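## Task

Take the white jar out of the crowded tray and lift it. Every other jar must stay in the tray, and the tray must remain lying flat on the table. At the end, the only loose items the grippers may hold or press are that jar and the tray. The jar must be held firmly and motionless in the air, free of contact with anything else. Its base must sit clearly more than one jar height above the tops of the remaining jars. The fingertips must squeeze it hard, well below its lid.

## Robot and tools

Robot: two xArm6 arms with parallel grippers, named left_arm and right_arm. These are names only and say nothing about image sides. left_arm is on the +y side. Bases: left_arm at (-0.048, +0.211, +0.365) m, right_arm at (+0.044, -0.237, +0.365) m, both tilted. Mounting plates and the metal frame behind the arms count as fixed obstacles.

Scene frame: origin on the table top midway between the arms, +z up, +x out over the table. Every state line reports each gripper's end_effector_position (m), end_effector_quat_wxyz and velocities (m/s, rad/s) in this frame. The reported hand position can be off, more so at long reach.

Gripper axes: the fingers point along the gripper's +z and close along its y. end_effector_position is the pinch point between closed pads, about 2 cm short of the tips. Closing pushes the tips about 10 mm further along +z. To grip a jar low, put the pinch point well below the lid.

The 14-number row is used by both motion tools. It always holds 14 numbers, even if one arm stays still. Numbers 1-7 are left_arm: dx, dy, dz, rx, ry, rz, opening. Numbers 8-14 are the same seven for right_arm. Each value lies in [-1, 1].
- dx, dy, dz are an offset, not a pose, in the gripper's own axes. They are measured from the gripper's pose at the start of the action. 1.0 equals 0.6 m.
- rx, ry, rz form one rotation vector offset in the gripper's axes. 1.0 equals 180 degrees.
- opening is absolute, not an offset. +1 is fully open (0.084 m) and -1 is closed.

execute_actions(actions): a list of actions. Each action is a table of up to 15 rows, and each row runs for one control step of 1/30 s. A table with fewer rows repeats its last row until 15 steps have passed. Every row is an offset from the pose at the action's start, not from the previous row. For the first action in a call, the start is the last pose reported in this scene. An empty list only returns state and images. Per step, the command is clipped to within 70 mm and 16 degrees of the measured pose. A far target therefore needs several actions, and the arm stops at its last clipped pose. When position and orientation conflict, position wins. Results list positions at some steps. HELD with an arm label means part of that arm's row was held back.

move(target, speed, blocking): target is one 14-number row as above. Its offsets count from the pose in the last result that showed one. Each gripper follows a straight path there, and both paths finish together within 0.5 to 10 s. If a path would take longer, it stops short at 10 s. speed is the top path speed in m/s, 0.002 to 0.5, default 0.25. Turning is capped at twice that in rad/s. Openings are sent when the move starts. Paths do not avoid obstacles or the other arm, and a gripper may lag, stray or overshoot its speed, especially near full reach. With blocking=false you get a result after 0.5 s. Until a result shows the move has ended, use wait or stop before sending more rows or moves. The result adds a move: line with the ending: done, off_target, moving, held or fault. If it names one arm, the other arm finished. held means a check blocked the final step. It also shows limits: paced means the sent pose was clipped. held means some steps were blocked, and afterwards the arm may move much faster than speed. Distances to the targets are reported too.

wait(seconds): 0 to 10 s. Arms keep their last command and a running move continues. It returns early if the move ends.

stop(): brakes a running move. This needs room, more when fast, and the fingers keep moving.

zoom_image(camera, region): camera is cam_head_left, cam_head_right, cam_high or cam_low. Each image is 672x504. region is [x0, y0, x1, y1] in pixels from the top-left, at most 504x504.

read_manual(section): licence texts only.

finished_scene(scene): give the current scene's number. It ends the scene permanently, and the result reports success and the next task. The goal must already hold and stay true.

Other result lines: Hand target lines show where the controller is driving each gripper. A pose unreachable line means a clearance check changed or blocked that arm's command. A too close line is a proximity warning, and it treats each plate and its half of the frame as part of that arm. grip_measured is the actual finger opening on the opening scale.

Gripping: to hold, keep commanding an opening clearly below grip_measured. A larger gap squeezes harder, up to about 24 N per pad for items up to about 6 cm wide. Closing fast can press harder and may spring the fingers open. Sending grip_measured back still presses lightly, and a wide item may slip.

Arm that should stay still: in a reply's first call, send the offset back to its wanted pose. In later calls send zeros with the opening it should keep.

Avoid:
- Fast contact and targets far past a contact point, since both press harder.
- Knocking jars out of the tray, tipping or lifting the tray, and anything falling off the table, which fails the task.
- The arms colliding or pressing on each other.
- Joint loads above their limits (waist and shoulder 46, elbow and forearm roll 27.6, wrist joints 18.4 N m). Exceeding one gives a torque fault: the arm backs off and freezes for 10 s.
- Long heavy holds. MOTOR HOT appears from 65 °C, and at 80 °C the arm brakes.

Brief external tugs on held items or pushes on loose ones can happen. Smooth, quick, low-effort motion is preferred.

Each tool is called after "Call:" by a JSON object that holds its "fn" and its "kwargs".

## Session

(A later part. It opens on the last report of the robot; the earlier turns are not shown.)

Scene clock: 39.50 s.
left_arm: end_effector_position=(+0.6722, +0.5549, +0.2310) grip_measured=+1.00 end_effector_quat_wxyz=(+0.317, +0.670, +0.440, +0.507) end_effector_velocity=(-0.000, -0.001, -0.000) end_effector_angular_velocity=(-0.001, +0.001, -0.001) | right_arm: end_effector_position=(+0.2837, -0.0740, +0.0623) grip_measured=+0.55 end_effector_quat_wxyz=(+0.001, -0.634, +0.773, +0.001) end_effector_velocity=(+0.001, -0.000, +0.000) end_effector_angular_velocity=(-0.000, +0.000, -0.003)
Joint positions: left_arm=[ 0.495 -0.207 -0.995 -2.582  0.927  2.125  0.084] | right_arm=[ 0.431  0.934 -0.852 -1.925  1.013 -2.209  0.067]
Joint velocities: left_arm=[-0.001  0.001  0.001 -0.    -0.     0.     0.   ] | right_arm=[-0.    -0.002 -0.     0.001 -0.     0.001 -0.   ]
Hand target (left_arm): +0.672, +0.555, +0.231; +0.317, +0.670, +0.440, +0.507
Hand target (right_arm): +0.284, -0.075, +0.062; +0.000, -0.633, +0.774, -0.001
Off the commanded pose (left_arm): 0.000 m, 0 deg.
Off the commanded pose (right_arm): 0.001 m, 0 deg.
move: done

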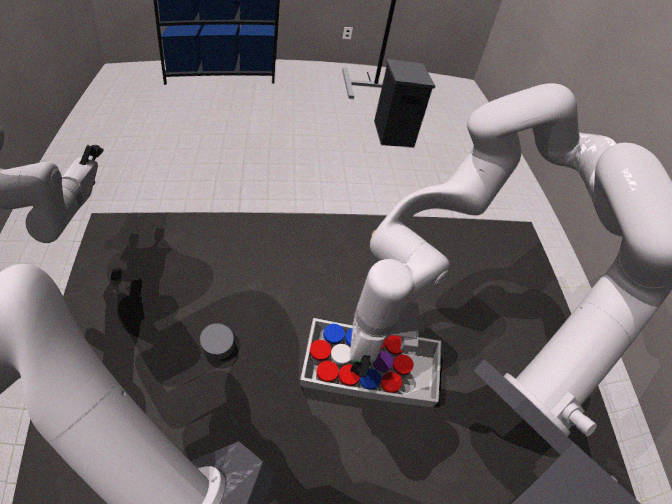

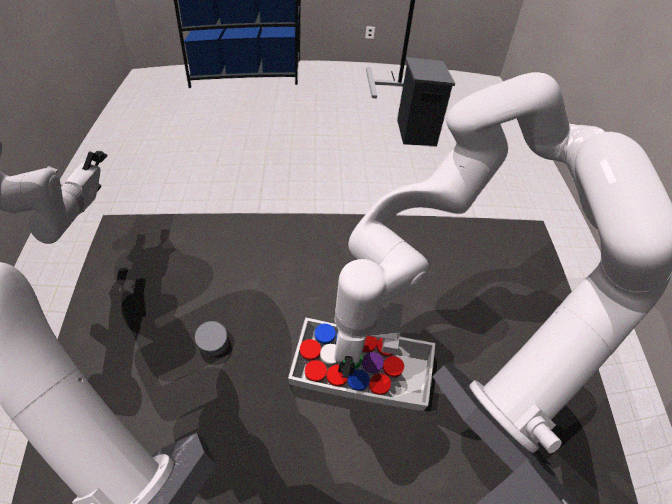

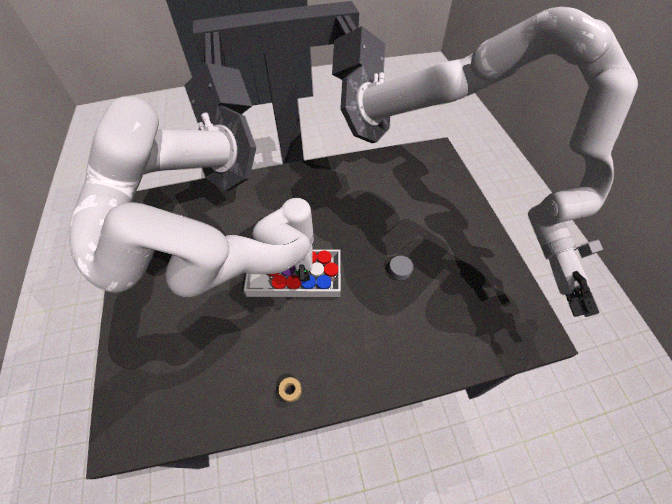

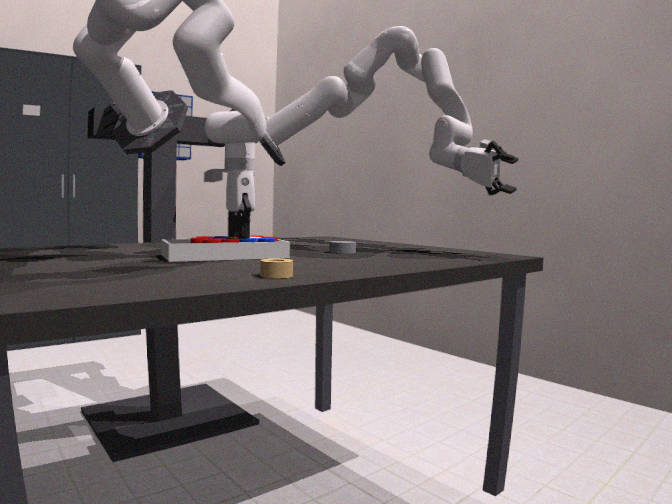

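Call:
{"fn": "move", "kwargs": {"target": [0,0,0,0,0,0,1,0,0,-0.015,0,0,0,1]}}

Call:
{"fn": "move", "kwargs": {"target": [0,0,0,0,0,0,1,-0.082,0.003,0.003,0,-0.167,0,1]}}

Call:
{"fn": "zoom_image", "kwargs": {"camera": "cam_head_left", "region": [280,300,400,400]}}

Call:
{"fn": "zoom_image", "kwargs": {"camera": "cam_low", "region": [200,190,310,270]}}

Call:
{"fn": "zoom_image", "kwargs": {"camera": "cam_high", "region": [270,230,360,310]}}

Scene clock: 55.33 s.
left_arm: end_effector_position=(+0.6722, +0.5549, +0.2310) grip_measured=+1.00 end_effector_quat_wxyz=(+0.317, +0.670, +0.440, +0.507) end_effector_velocity=(-0.000, -0.001, -0.000) end_effector_angular_velocity=(-0.002, +0.000, -0.001) | right_arm: end_effector_position=(+0.2836, -0.0741, +0.0711) grip_measured=+1.00 end_effector_quat_wxyz=(+0.001, -0.634, +0.773, +0.001) end_effector_velocity=(-0.000, +0.000, +0.002) end_effector_angular_velocity=(+0.001, +0.001, +0.001)
Joint positions: left_arm=[ 0.495 -0.207 -0.995 -2.582  0.927  2.125  0.084] | right_arm=[ 0.454  0.915 -0.834 -1.902  1.011 -2.209  0.084]
Joint velocities: left_arm=[-0.001 -0.     0.001  0.001 -0.    -0.001  0.   ] | right_arm=[ 0.004 -0.003  0.003  0.004 -0.002 -0.    -0.   ]
Hand target (left_arm): +0.672, +0.555, +0.231; +0.317, +0.670, +0.440, +0.507
Hand target (right_arm): +0.284, -0.074, +0.071; +0.001, -0.634, +0.773, +0.001
Off the commanded pose (left_arm): 0.000 m, 0 deg.
Off the commanded pose (right_arm): 0.000 m, 0 deg.
move: done

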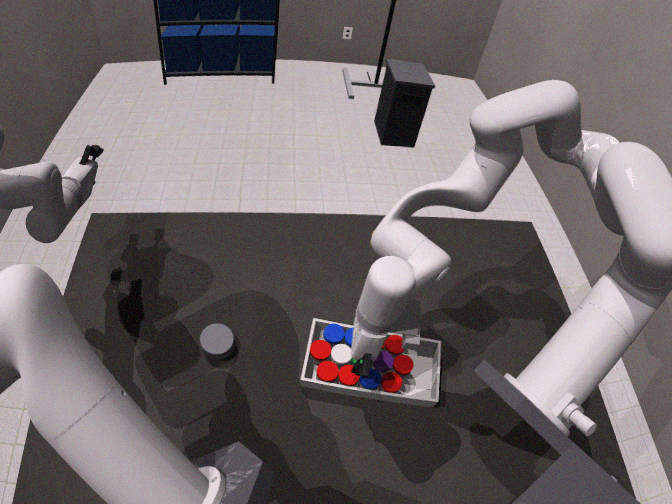

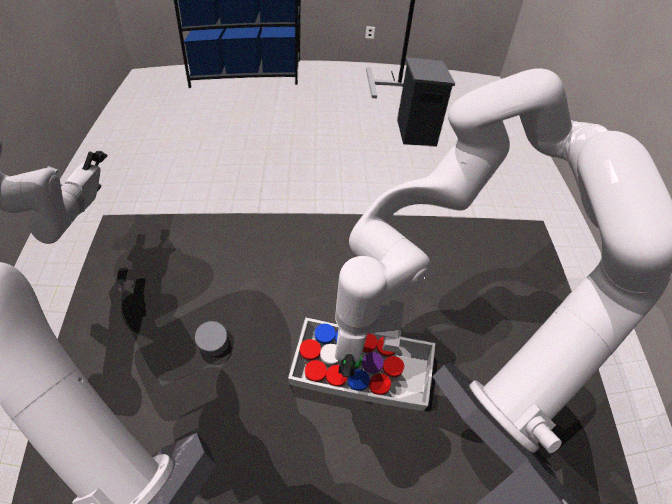

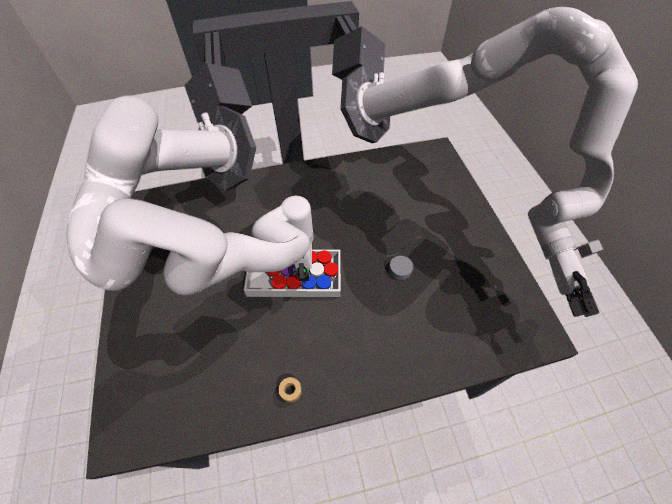

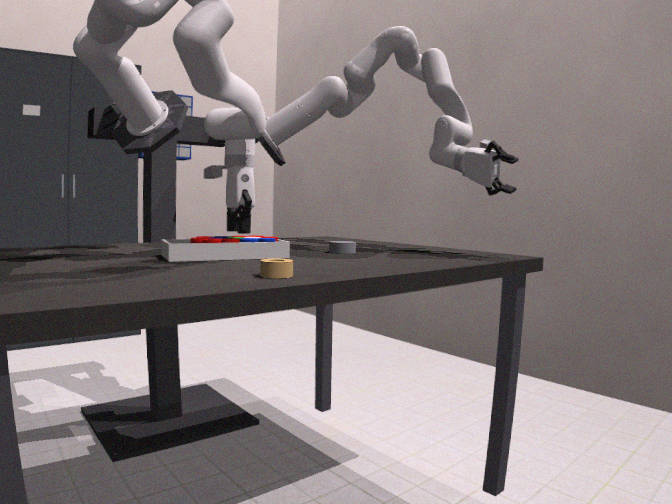

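Scene clock: 56.90 s.
left_arm: end_effector_position=(+0.6722, +0.5549, +0.2310) grip_measured=+1.00 end_effector_quat_wxyz=(+0.317, +0.670, +0.440, +0.507) end_effector_velocity=(+0.001, +0.000, +0.001) end_effector_angular_velocity=(+0.001, -0.002, +0.001) | right_arm: end_effector_position=(+0.2912, -0.0259, +0.0694) grip_measured=+1.00 end_effector_quat_wxyz=(-0.201, +0.613, -0.746, -0.165) end_effector_velocity=(+0.000, +0.001, -0.000) end_effector_angular_velocity=(+0.009, -0.002, -0.002)
Joint positions: left_arm=[ 0.495 -0.207 -0.995 -2.582  0.927  2.125  0.084] | right_arm=[ 0.233  0.881 -0.801 -2.713  0.785 -1.841  0.084]
Joint velocities: left_arm=[-0.001 -0.001 -0.001 -0.001  0.     0.001  0.   ] | right_arm=[-0.004  0.001 -0.001 -0.017 -0.001  0.01  -0.   ]
Hand target (left_arm): +0.672, +0.555, +0.231; +0.317, +0.670, +0.440, +0.507
Hand target (right_arm): +0.291, -0.026, +0.069; +0.201, -0.612, +0.746, +0.165
Off the commanded pose (left_arm): 0.000 m, 0 deg.
Off the commanded pose (right_arm): 0.000 m, 0 deg.
move: done

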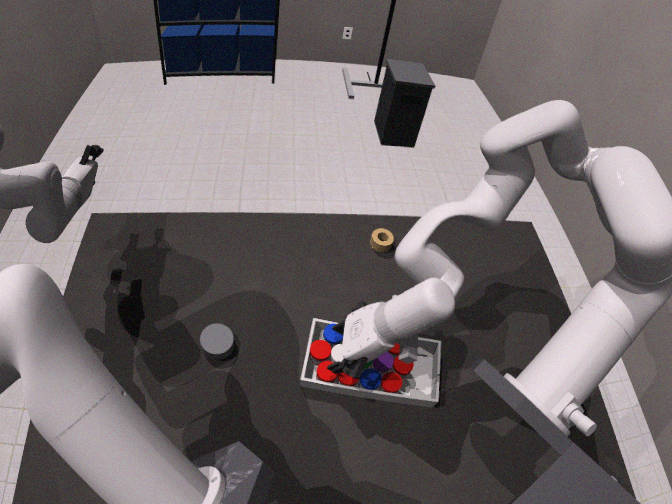

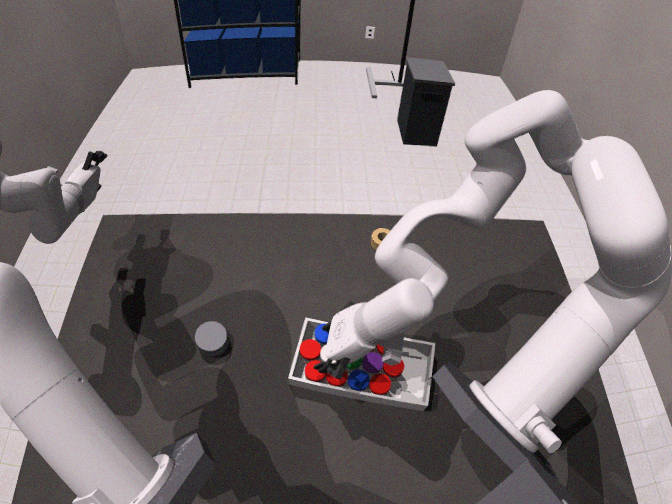

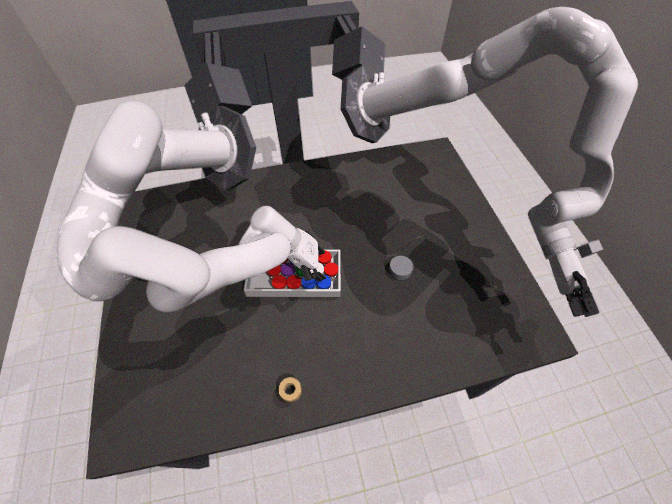

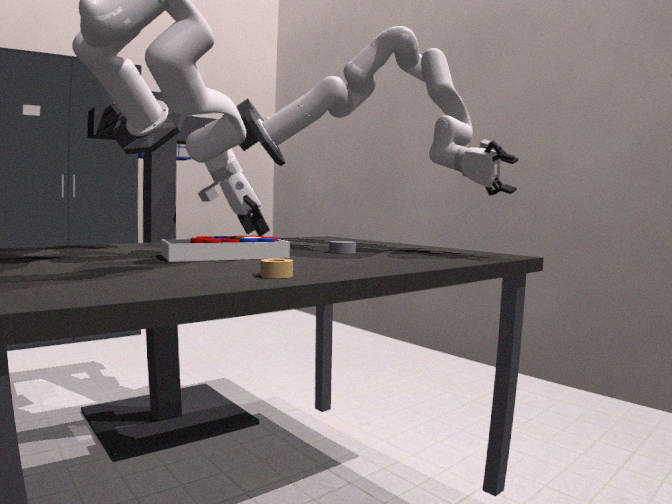

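Region (280, 300, 400, 400) of cam_head_left's 672x504 image, scaled by 4.200, with more detail than that image has.

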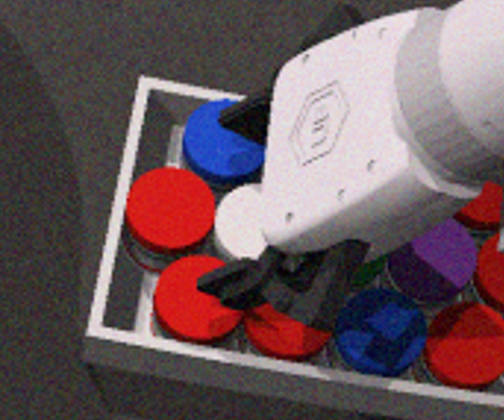

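Region (200, 190, 310, 270) of cam_low's 672x504 image, scaled by 4.582, with more detail than that image has; it fills the top 367 rows of this view, and the rest is white.

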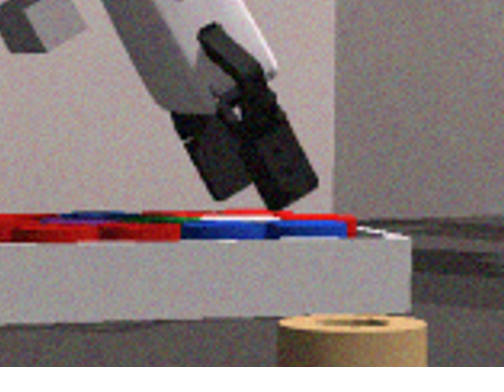

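Region (270, 230, 360, 310) of cam_high's 672x504 image, scaled by 5.600, with more detail than that image has.

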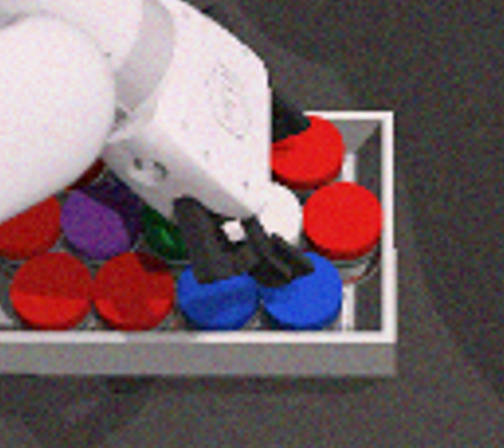

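Call:
{"fn": "move", "kwargs": {"target": [0,0,0,0,0,0,1,0.008,0,0.0075,0,0,0,1], "speed": 0.015}}

Call:
{"fn": "move", "kwargs": {"target": [0,0,0,0,0,0,1,0.017,0,-0.002,0,0,0,1], "speed": 0.01}}

Call:
{"fn": "zoom_image", "kwargs": {"camera": "cam_head_left", "region": [280,300,400,400]}}

Call:
{"fn": "zoom_image", "kwargs": {"camera": "cam_high", "region": [270,230,360,310]}}

Scene clock: 61.97 s.
left_arm: end_effector_position=(+0.6722, +0.5549, +0.2310) grip_measured=+1.00 end_effector_quat_wxyz=(+0.317, +0.670, +0.440, +0.507) end_effector_velocity=(-0.001, +0.001, -0.001) end_effector_angular_velocity=(-0.000, +0.002, +0.002) | right_arm: end_effector_position=(+0.2908, -0.0276, +0.0633) grip_measured=+1.00 end_effector_quat_wxyz=(-0.201, +0.613, -0.746, -0.165) end_effector_velocity=(+0.000, -0.000, -0.001) end_effector_angular_velocity=(+0.001, -0.002, +0.001)
Joint positions: left_arm=[ 0.495 -0.207 -0.995 -2.582  0.927  2.125  0.084] | right_arm=[ 0.214  0.89  -0.811 -2.731  0.785 -1.844  0.084]
Joint velocities: left_arm=[ 0.002  0.001  0.    -0.001  0.    -0.     0.   ] | right_arm=[-0.003  0.001 -0.002 -0.004 -0.    -0.001  0.   ]
Hand target (left_arm): +0.672, +0.555, +0.231; +0.317, +0.670, +0.440, +0.507
Hand target (right_arm): +0.291, -0.028, +0.063; +0.201, -0.613, +0.746, +0.165
Off the commanded pose (left_arm): 0.000 m, 0 deg.
Off the commanded pose (right_arm): 0.000 m, 0 deg.
move: done

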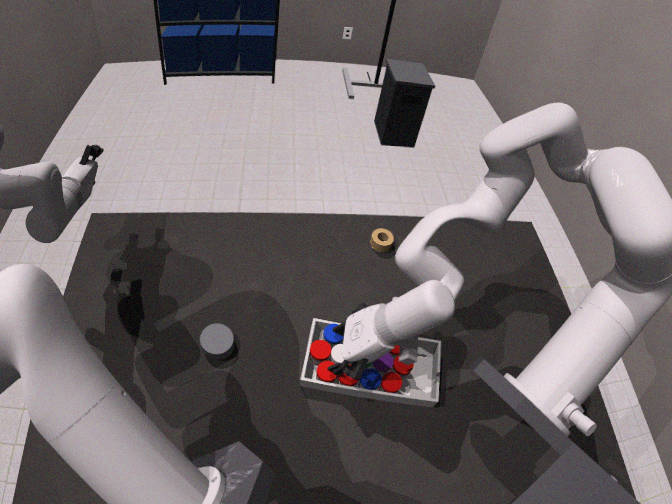

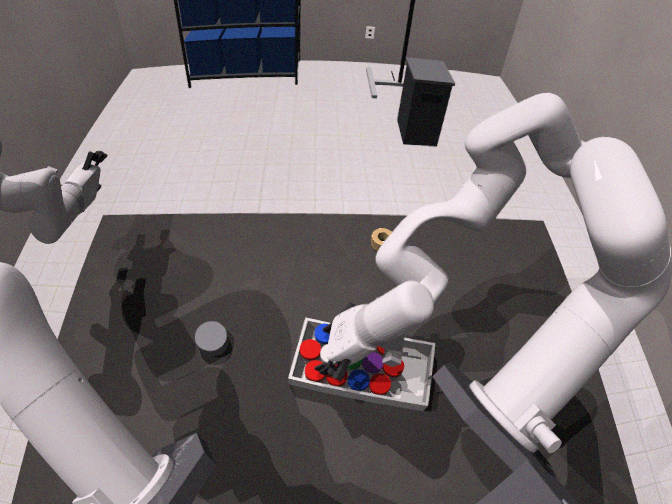

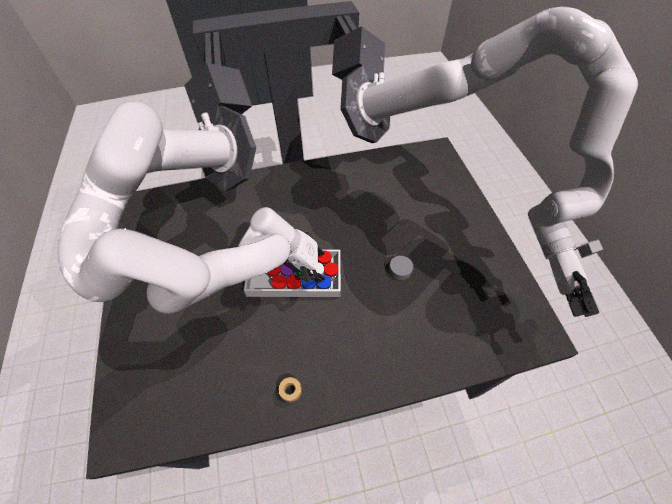

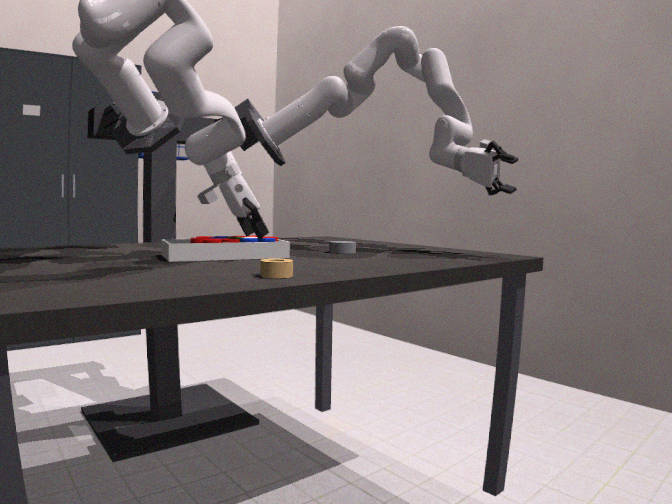

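Scene clock: 63.20 s.
left_arm: end_effector_position=(+0.6722, +0.5549, +0.2310) grip_measured=+1.00 end_effector_quat_wxyz=(+0.317, +0.670, +0.440, +0.507) end_effector_velocity=(+0.000, +0.001, +0.000) end_effector_angular_velocity=(+0.001, -0.001, +0.001) | right_arm: end_effector_position=(+0.2880, -0.0362, +0.0604) grip_measured=+1.00 end_effector_quat_wxyz=(-0.201, +0.613, -0.745, -0.167) end_effector_velocity=(+0.001, -0.002, -0.002) end_effector_angular_velocity=(-0.002, -0.000, -0.003)
Joint positions: left_arm=[ 0.495 -0.207 -0.995 -2.582  0.927  2.125  0.084] | right_arm=[ 0.185  0.878 -0.794 -2.761  0.786 -1.846  0.084]
Joint velocities: left_arm=[ 0.    -0.001 -0.001 -0.     0.     0.     0.   ] | right_arm=[-0.006 -0.    -0.    -0.003  0.002 -0.001  0.   ]
Hand target (left_arm): +0.672, +0.555, +0.231; +0.317, +0.670, +0.440, +0.507
Hand target (right_arm): +0.289, -0.037, +0.059; +0.201, -0.613, +0.746, +0.165
Off the commanded pose (left_arm): 0.000 m, 0 deg.
Off the commanded pose (right_arm): 0.002 m, 0 deg.
move: done

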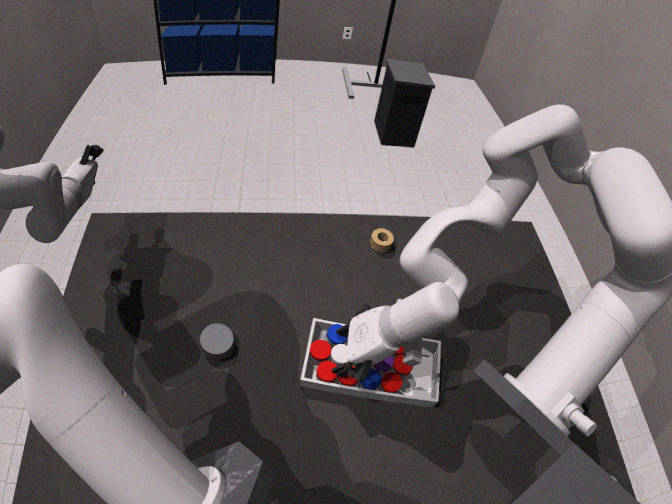

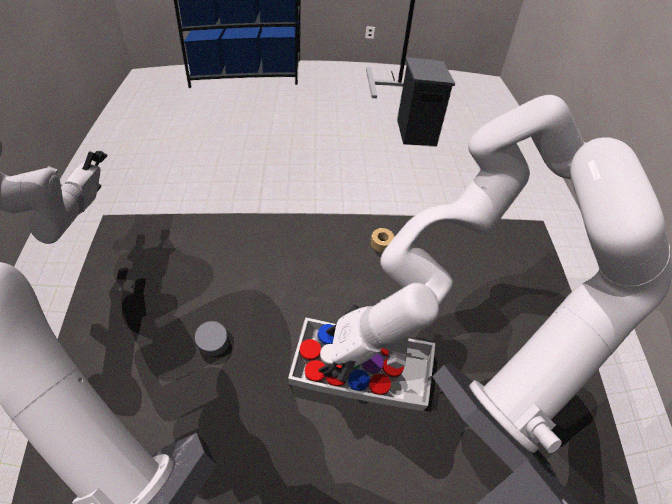

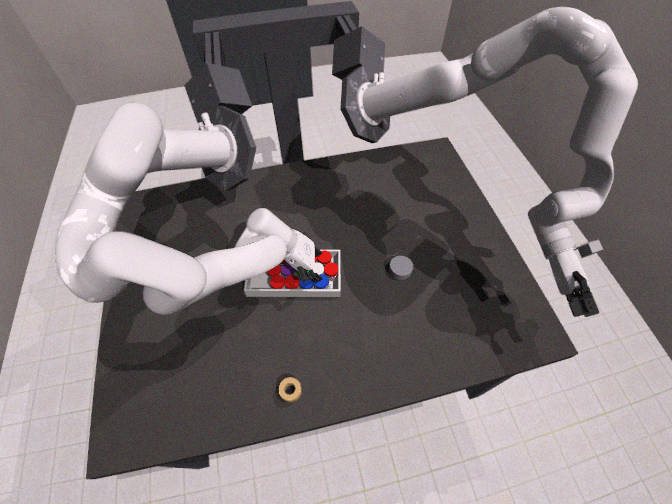

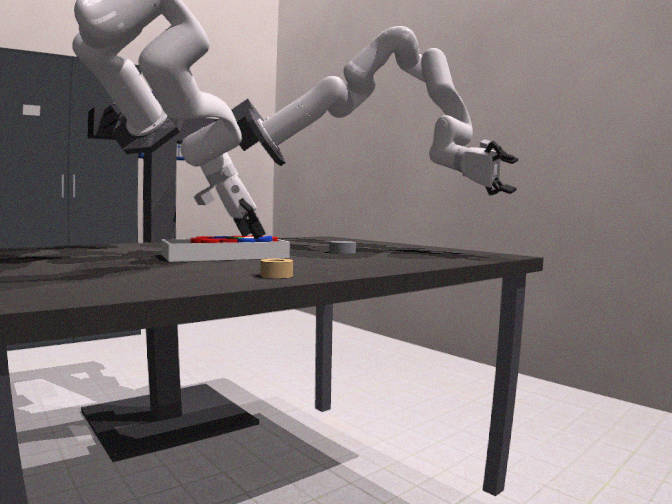

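Region (280, 300, 400, 400) of cam_head_left's 672x504 image, scaled by 4.200, with more detail than that image has.

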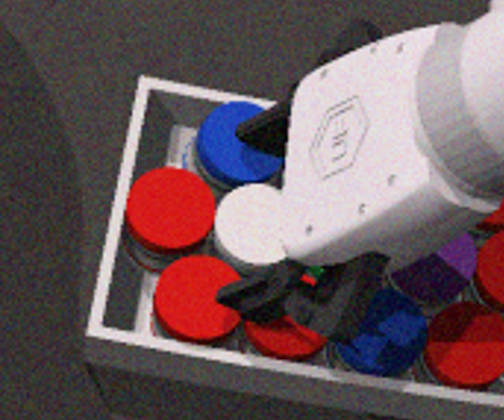

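Region (270, 230, 360, 310) of cam_high's 672x504 image, scaled by 5.600, with more detail than that image has.

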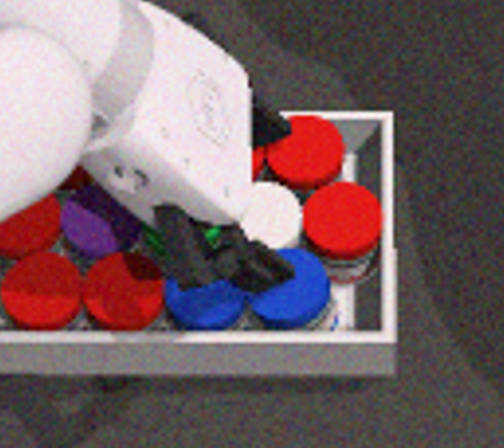

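Call:
{"fn": "move", "kwargs": {"target": [0,0,0,0,0,0,1,-0.008,0,-0.003,0,0,0,1], "speed": 0.015}}

Call:
{"fn": "zoom_image", "kwargs": {"camera": "cam_head_left", "region": [280,300,400,400]}}

Call:
{"fn": "zoom_image", "kwargs": {"camera": "cam_high", "region": [270,230,360,310]}}

Call:
{"fn": "zoom_image", "kwargs": {"camera": "cam_low", "region": [200,190,310,270]}}

Scene clock: 73.53 s.
left_arm: end_effector_position=(+0.6722, +0.5549, +0.2310) grip_measured=+1.00 end_effector_quat_wxyz=(+0.317, +0.670, +0.440, +0.507) end_effector_velocity=(-0.000, +0.000, -0.000) end_effector_angular_velocity=(+0.001, +0.001, -0.001) | right_arm: end_effector_position=(+0.2907, -0.0336, +0.0630) grip_measured=+1.00 end_effector_quat_wxyz=(-0.201, +0.612, -0.747, -0.165) end_effector_velocity=(-0.001, +0.002, +0.003) end_effector_angular_velocity=(+0.006, -0.000, +0.008)
Joint positions: left_arm=[ 0.495 -0.207 -0.995 -2.582  0.927  2.125  0.084] | right_arm=[ 0.2    0.876 -0.796 -2.745  0.788 -1.844  0.084]
Joint velocities: left_arm=[ 0.001  0.    -0.     0.001 -0.     0.     0.   ] | right_arm=[ 0.008 -0.003  0.005  0.    -0.004 -0.     0.   ]
Hand target (left_arm): +0.672, +0.555, +0.231; +0.317, +0.670, +0.440, +0.507
Hand target (right_arm): +0.289, -0.033, +0.064; +0.201, -0.613, +0.745, +0.167
Off the commanded pose (left_arm): 0.000 m, 0 deg.
Off the commanded pose (right_arm): 0.003 m, 0 deg.
move: done

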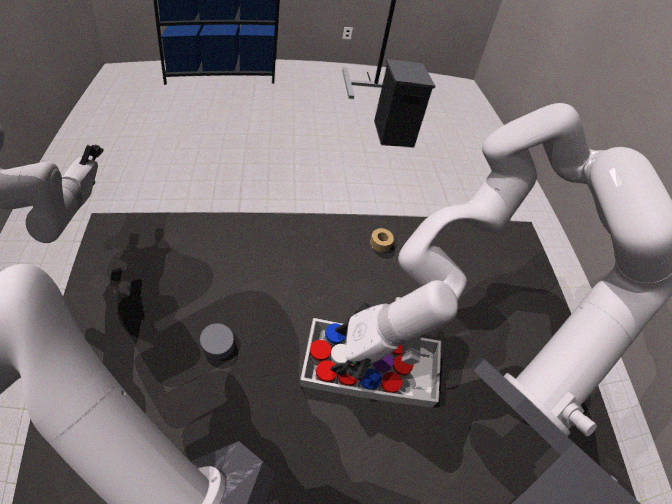

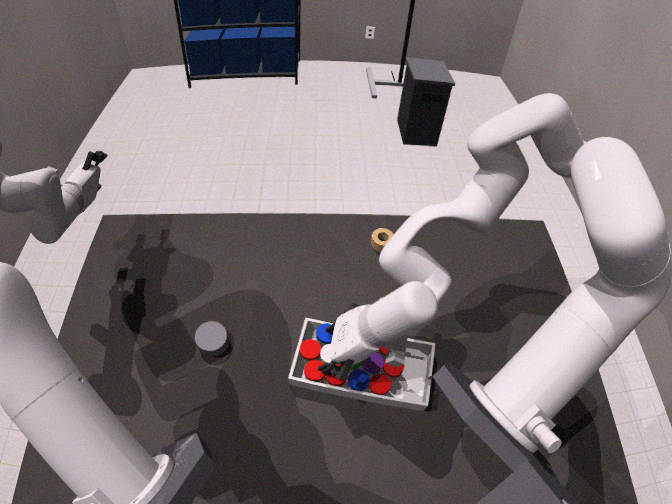

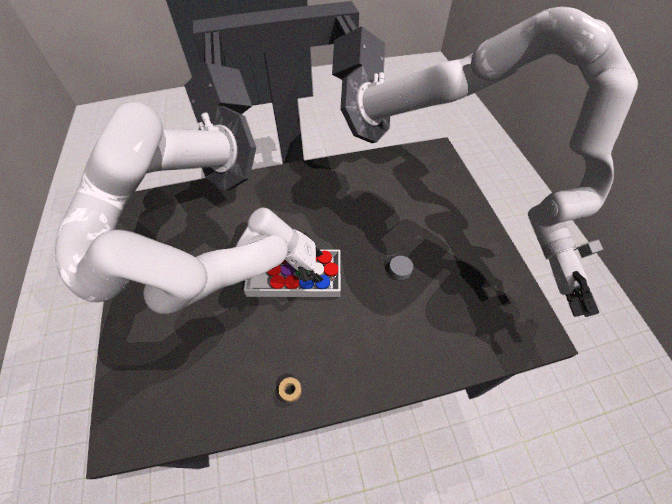

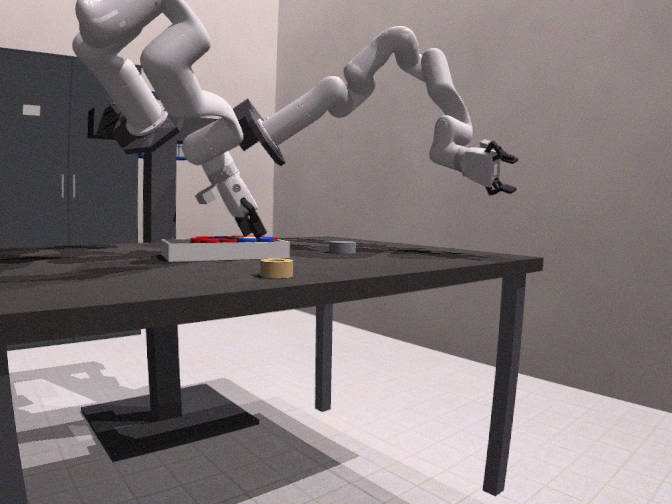

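Region (280, 300, 400, 400) of cam_head_left's 672x504 image, scaled by 4.200, with more detail than that image has.

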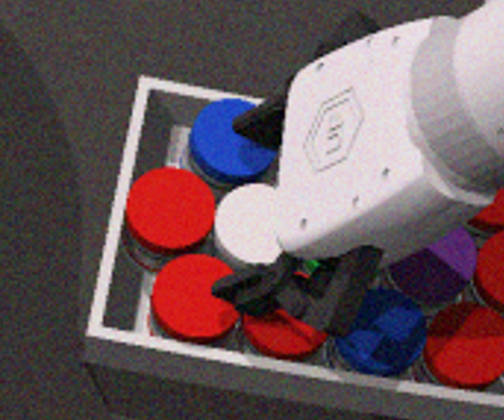

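Region (270, 230, 360, 310) of cam_high's 672x504 image, scaled by 5.600, with more detail than that image has.

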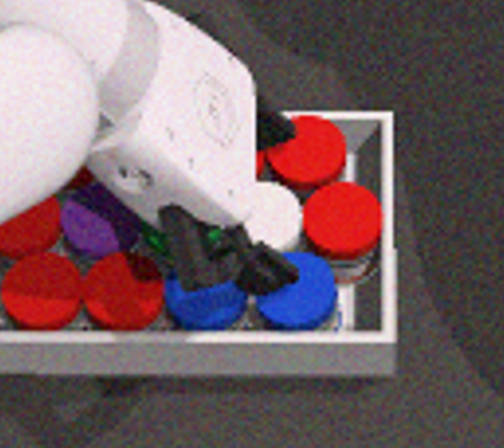

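Region (200, 190, 310, 270) of cam_low's 672x504 image, scaled by 4.582, with more detail than that image has; it fills the top 367 rows of this view, and the rest is white.

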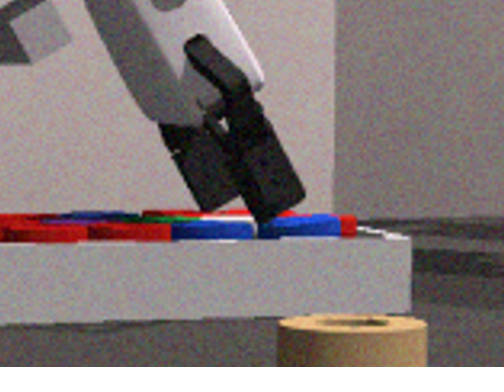

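Call:
{"fn": "move", "kwargs": {"target": [0,0,0,0,0,0,1,0,0,-0.004,0.02,0,0.02,1], "speed": 0.05}}

Call:
{"fn": "move", "kwargs": {"target": [0,0,0,0,0,0,1,0.004,0,0.007,0,0,0,1], "speed": 0.01}}

Call:
{"fn": "move", "kwargs": {"target": [0,0,0,0,0,0,1,0.016,0,-0.004,0,0,0,1], "speed": 0.01}}

Call:
{"fn": "zoom_image", "kwargs": {"camera": "cam_head_left", "region": [280,300,400,400]}}

Call:
{"fn": "zoom_image", "kwargs": {"camera": "cam_low", "region": [200,190,310,270]}}

Scene clock: 80.10 s.
left_arm: end_effector_position=(+0.6722, +0.5549, +0.2310) grip_measured=+1.00 end_effector_quat_wxyz=(+0.317, +0.670, +0.440, +0.507) end_effector_velocity=(-0.000, +0.000, -0.001) end_effector_angular_velocity=(-0.000, +0.001, +0.001) | right_arm: end_effector_position=(+0.2905, -0.0347, +0.0651) grip_measured=+1.00 end_effector_quat_wxyz=(-0.215, +0.582, -0.770, -0.148) end_effector_velocity=(+0.001, -0.000, -0.000) end_effector_angular_velocity=(-0.001, -0.003, -0.010)
Joint positions: left_arm=[ 0.495 -0.207 -0.995 -2.582  0.927  2.125  0.084] | right_arm=[ 0.218  0.889 -0.76  -2.764  0.892 -1.742  0.084]
Joint velocities: left_arm=[ 0.001  0.001 -0.    -0.002  0.     0.001  0.   ] | right_arm=[ 0.001  0.001  0.002 -0.001  0.011  0.009  0.   ]
Hand target (left_arm): +0.672, +0.555, +0.231; +0.317, +0.670, +0.440, +0.507
Hand target (right_arm): +0.290, -0.035, +0.065; +0.215, -0.582, +0.770, +0.147
Off the commanded pose (left_arm): 0.000 m, 0 deg.
Off the commanded pose (right_arm): 0.000 m, 0 deg.
move: done

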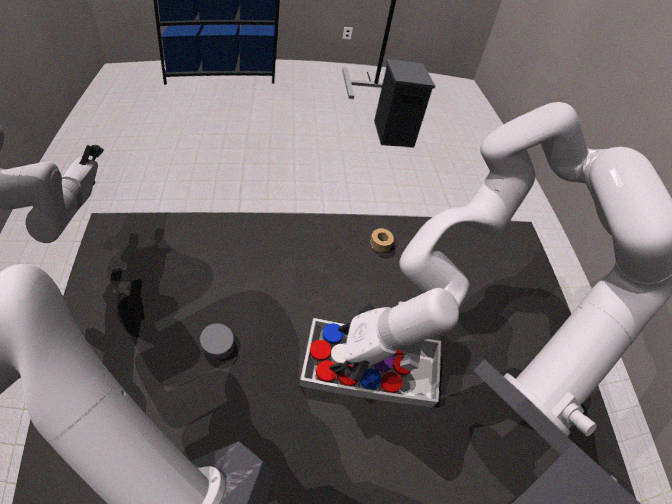

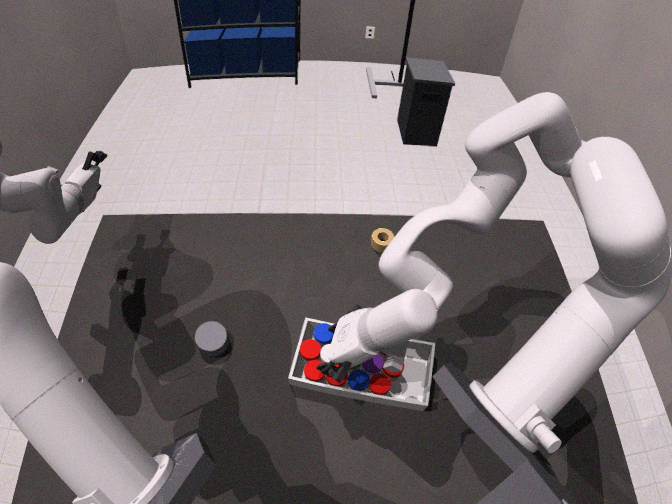

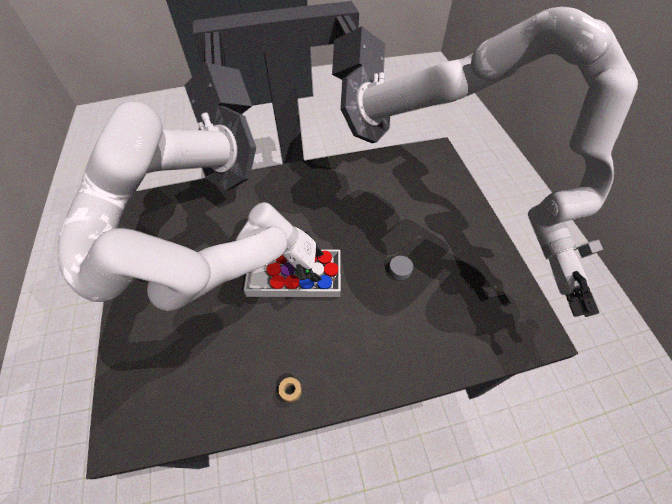

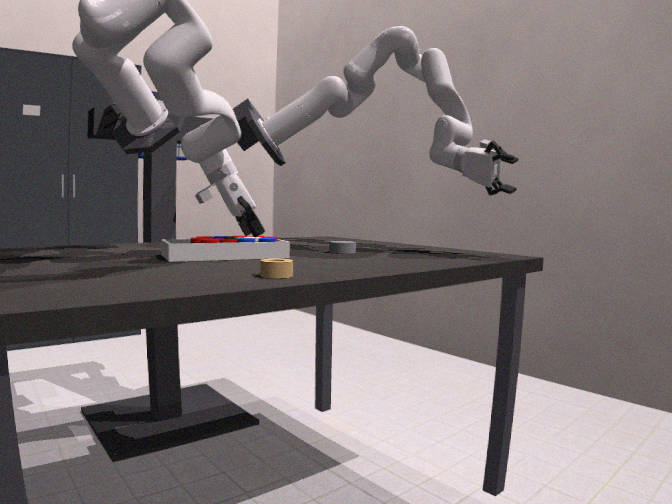

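Scene clock: 80.80 s.
left_arm: end_effector_position=(+0.6722, +0.5549, +0.2310) grip_measured=+1.00 end_effector_quat_wxyz=(+0.317, +0.670, +0.440, +0.507) end_effector_velocity=(-0.001, +0.000, -0.001) end_effector_angular_velocity=(+0.000, +0.002, +0.001) | right_arm: end_effector_position=(+0.2901, -0.0339, +0.0616) grip_measured=+1.00 end_effector_quat_wxyz=(-0.216, +0.583, -0.769, -0.149) end_effector_velocity=(+0.000, -0.001, -0.002) end_effector_angular_velocity=(-0.003, +0.001, -0.003)
Joint positions: left_arm=[ 0.495 -0.207 -0.995 -2.582  0.927  2.125  0.084] | right_arm=[ 0.208  0.898 -0.771 -2.775  0.889 -1.744  0.084]
Joint velocities: left_arm=[ 0.001 -0.     0.001 -0.001 -0.     0.001  0.   ] | right_arm=[-0.006  0.004 -0.004 -0.002  0.002 -0.001  0.   ]
Hand target (left_arm): +0.672, +0.555, +0.231; +0.317, +0.670, +0.440, +0.507
Hand target (right_arm): +0.291, -0.035, +0.060; +0.215, -0.582, +0.770, +0.148
Off the commanded pose (left_arm): 0.000 m, 0 deg.
Off the commanded pose (right_arm): 0.002 m, 0 deg.
move: done

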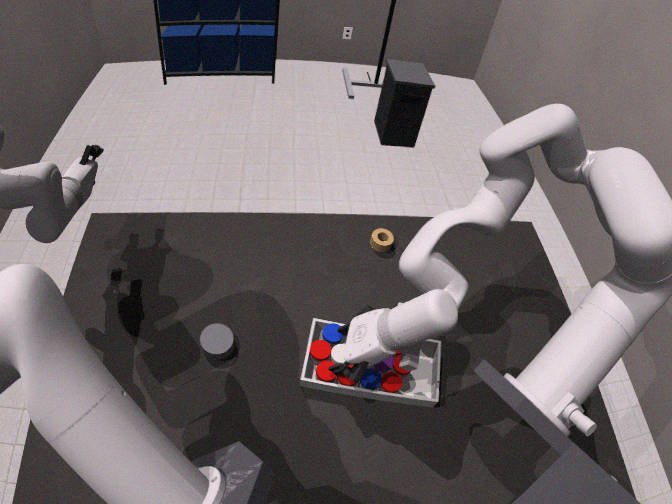

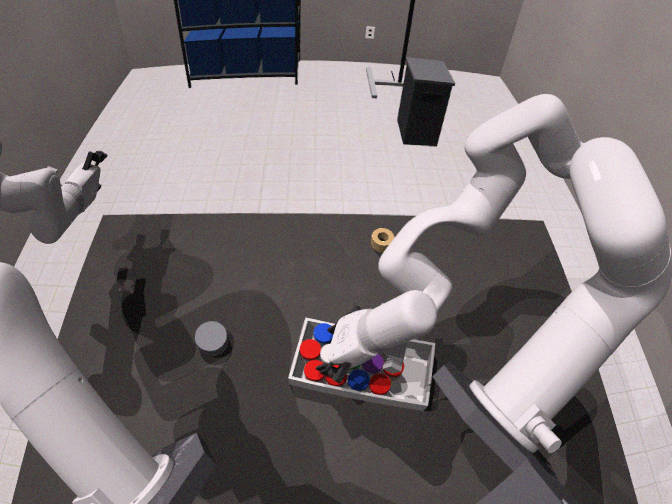

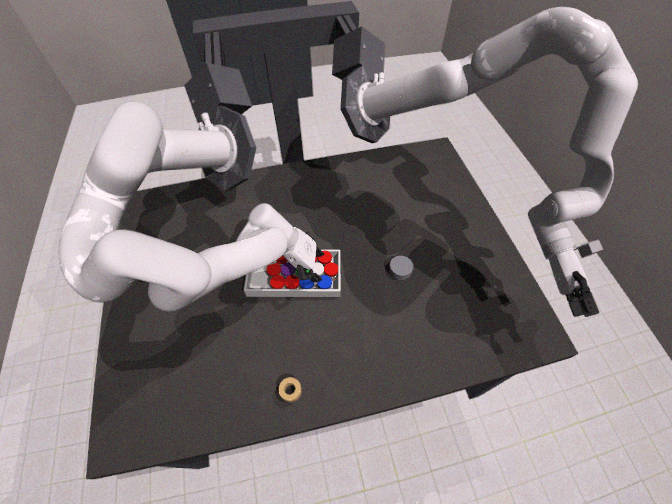

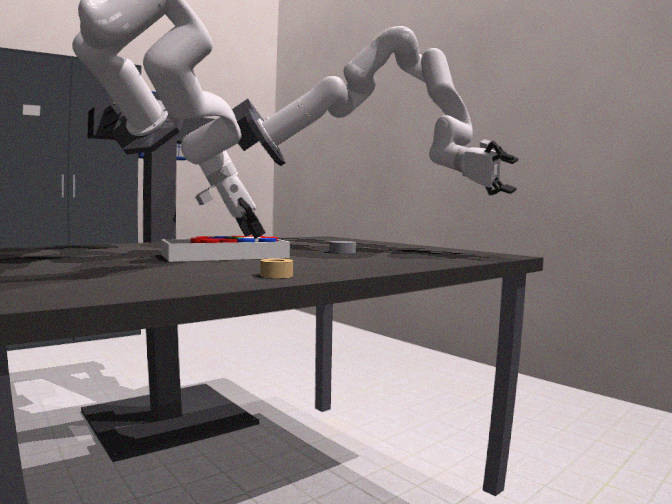

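Scene clock: 82.00 s.
left_arm: end_effector_position=(+0.6722, +0.5549, +0.2310) grip_measured=+1.00 end_effector_quat_wxyz=(+0.317, +0.670, +0.440, +0.507) end_effector_velocity=(+0.000, -0.001, +0.000) end_effector_angular_velocity=(-0.000, -0.001, -0.001) | right_arm: end_effector_position=(+0.2863, -0.0413, +0.0606) grip_measured=+1.00 end_effector_quat_wxyz=(-0.216, +0.584, -0.767, -0.151) end_effector_velocity=(+0.000, -0.000, +0.000) end_effector_angular_velocity=(+0.002, +0.001, +0.001)
Joint positions: left_arm=[ 0.495 -0.207 -0.995 -2.582  0.927  2.125  0.084] | right_arm=[ 0.183  0.885 -0.751 -2.804  0.892 -1.746  0.084]
Joint velocities: left_arm=[-0.001 -0.001  0.001  0.001  0.     0.     0.   ] | right_arm=[-0.002 -0.002 -0.    -0.003 -0.004 -0.     0.   ]
Hand target (left_arm): +0.672, +0.555, +0.231; +0.317, +0.670, +0.440, +0.507
Hand target (right_arm): +0.288, -0.043, +0.059; +0.216, -0.583, +0.769, +0.149
Off the commanded pose (left_arm): 0.000 m, 0 deg.
Off the commanded pose (right_arm): 0.003 m, 0 deg.
move: done

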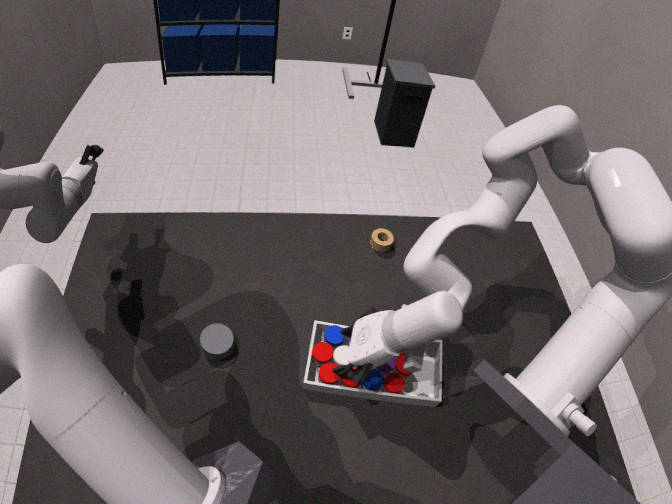

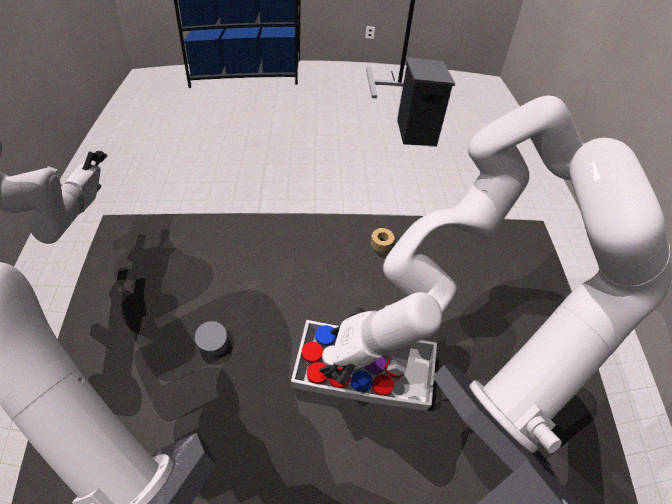

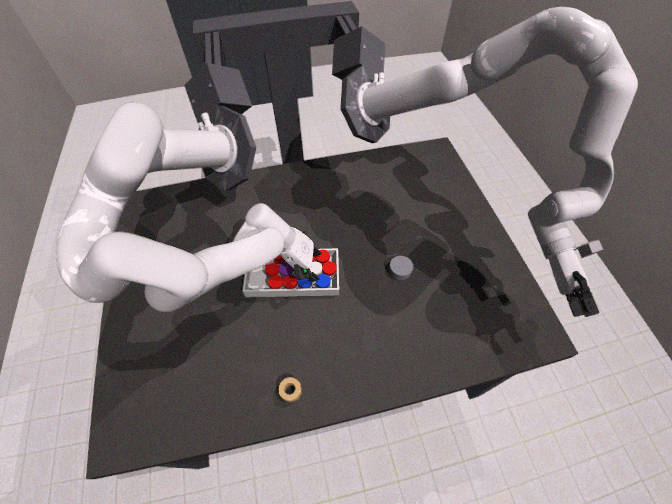

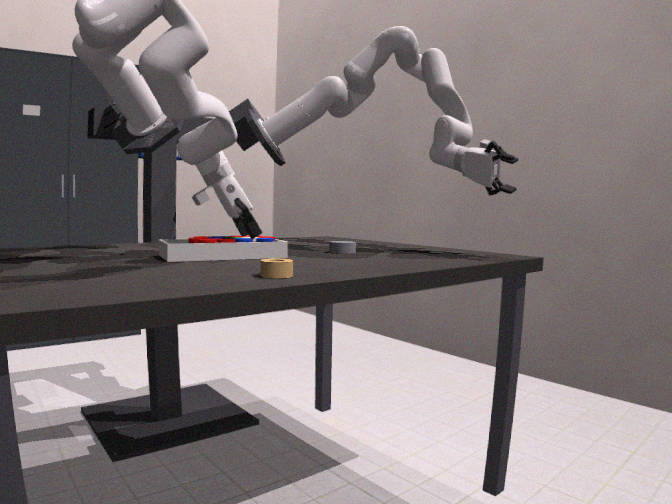

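Region (280, 300, 400, 400) of cam_head_left's 672x504 image, scaled by 4.200, with more detail than that image has.

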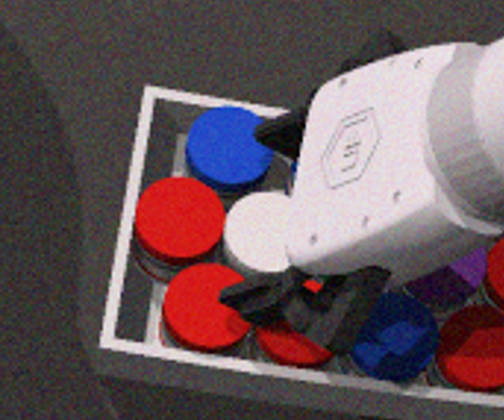

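Region (200, 190, 310, 270) of cam_low's 672x504 image, scaled by 4.582, with more detail than that image has; it fills the top 367 rows of this view, and the rest is white.

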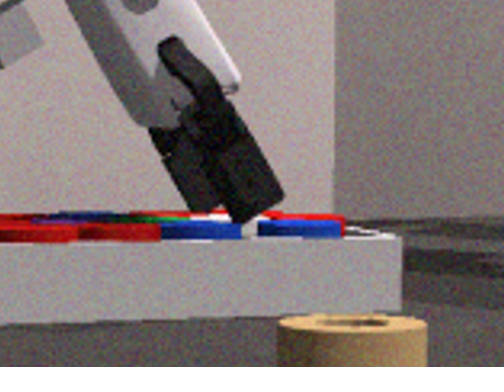

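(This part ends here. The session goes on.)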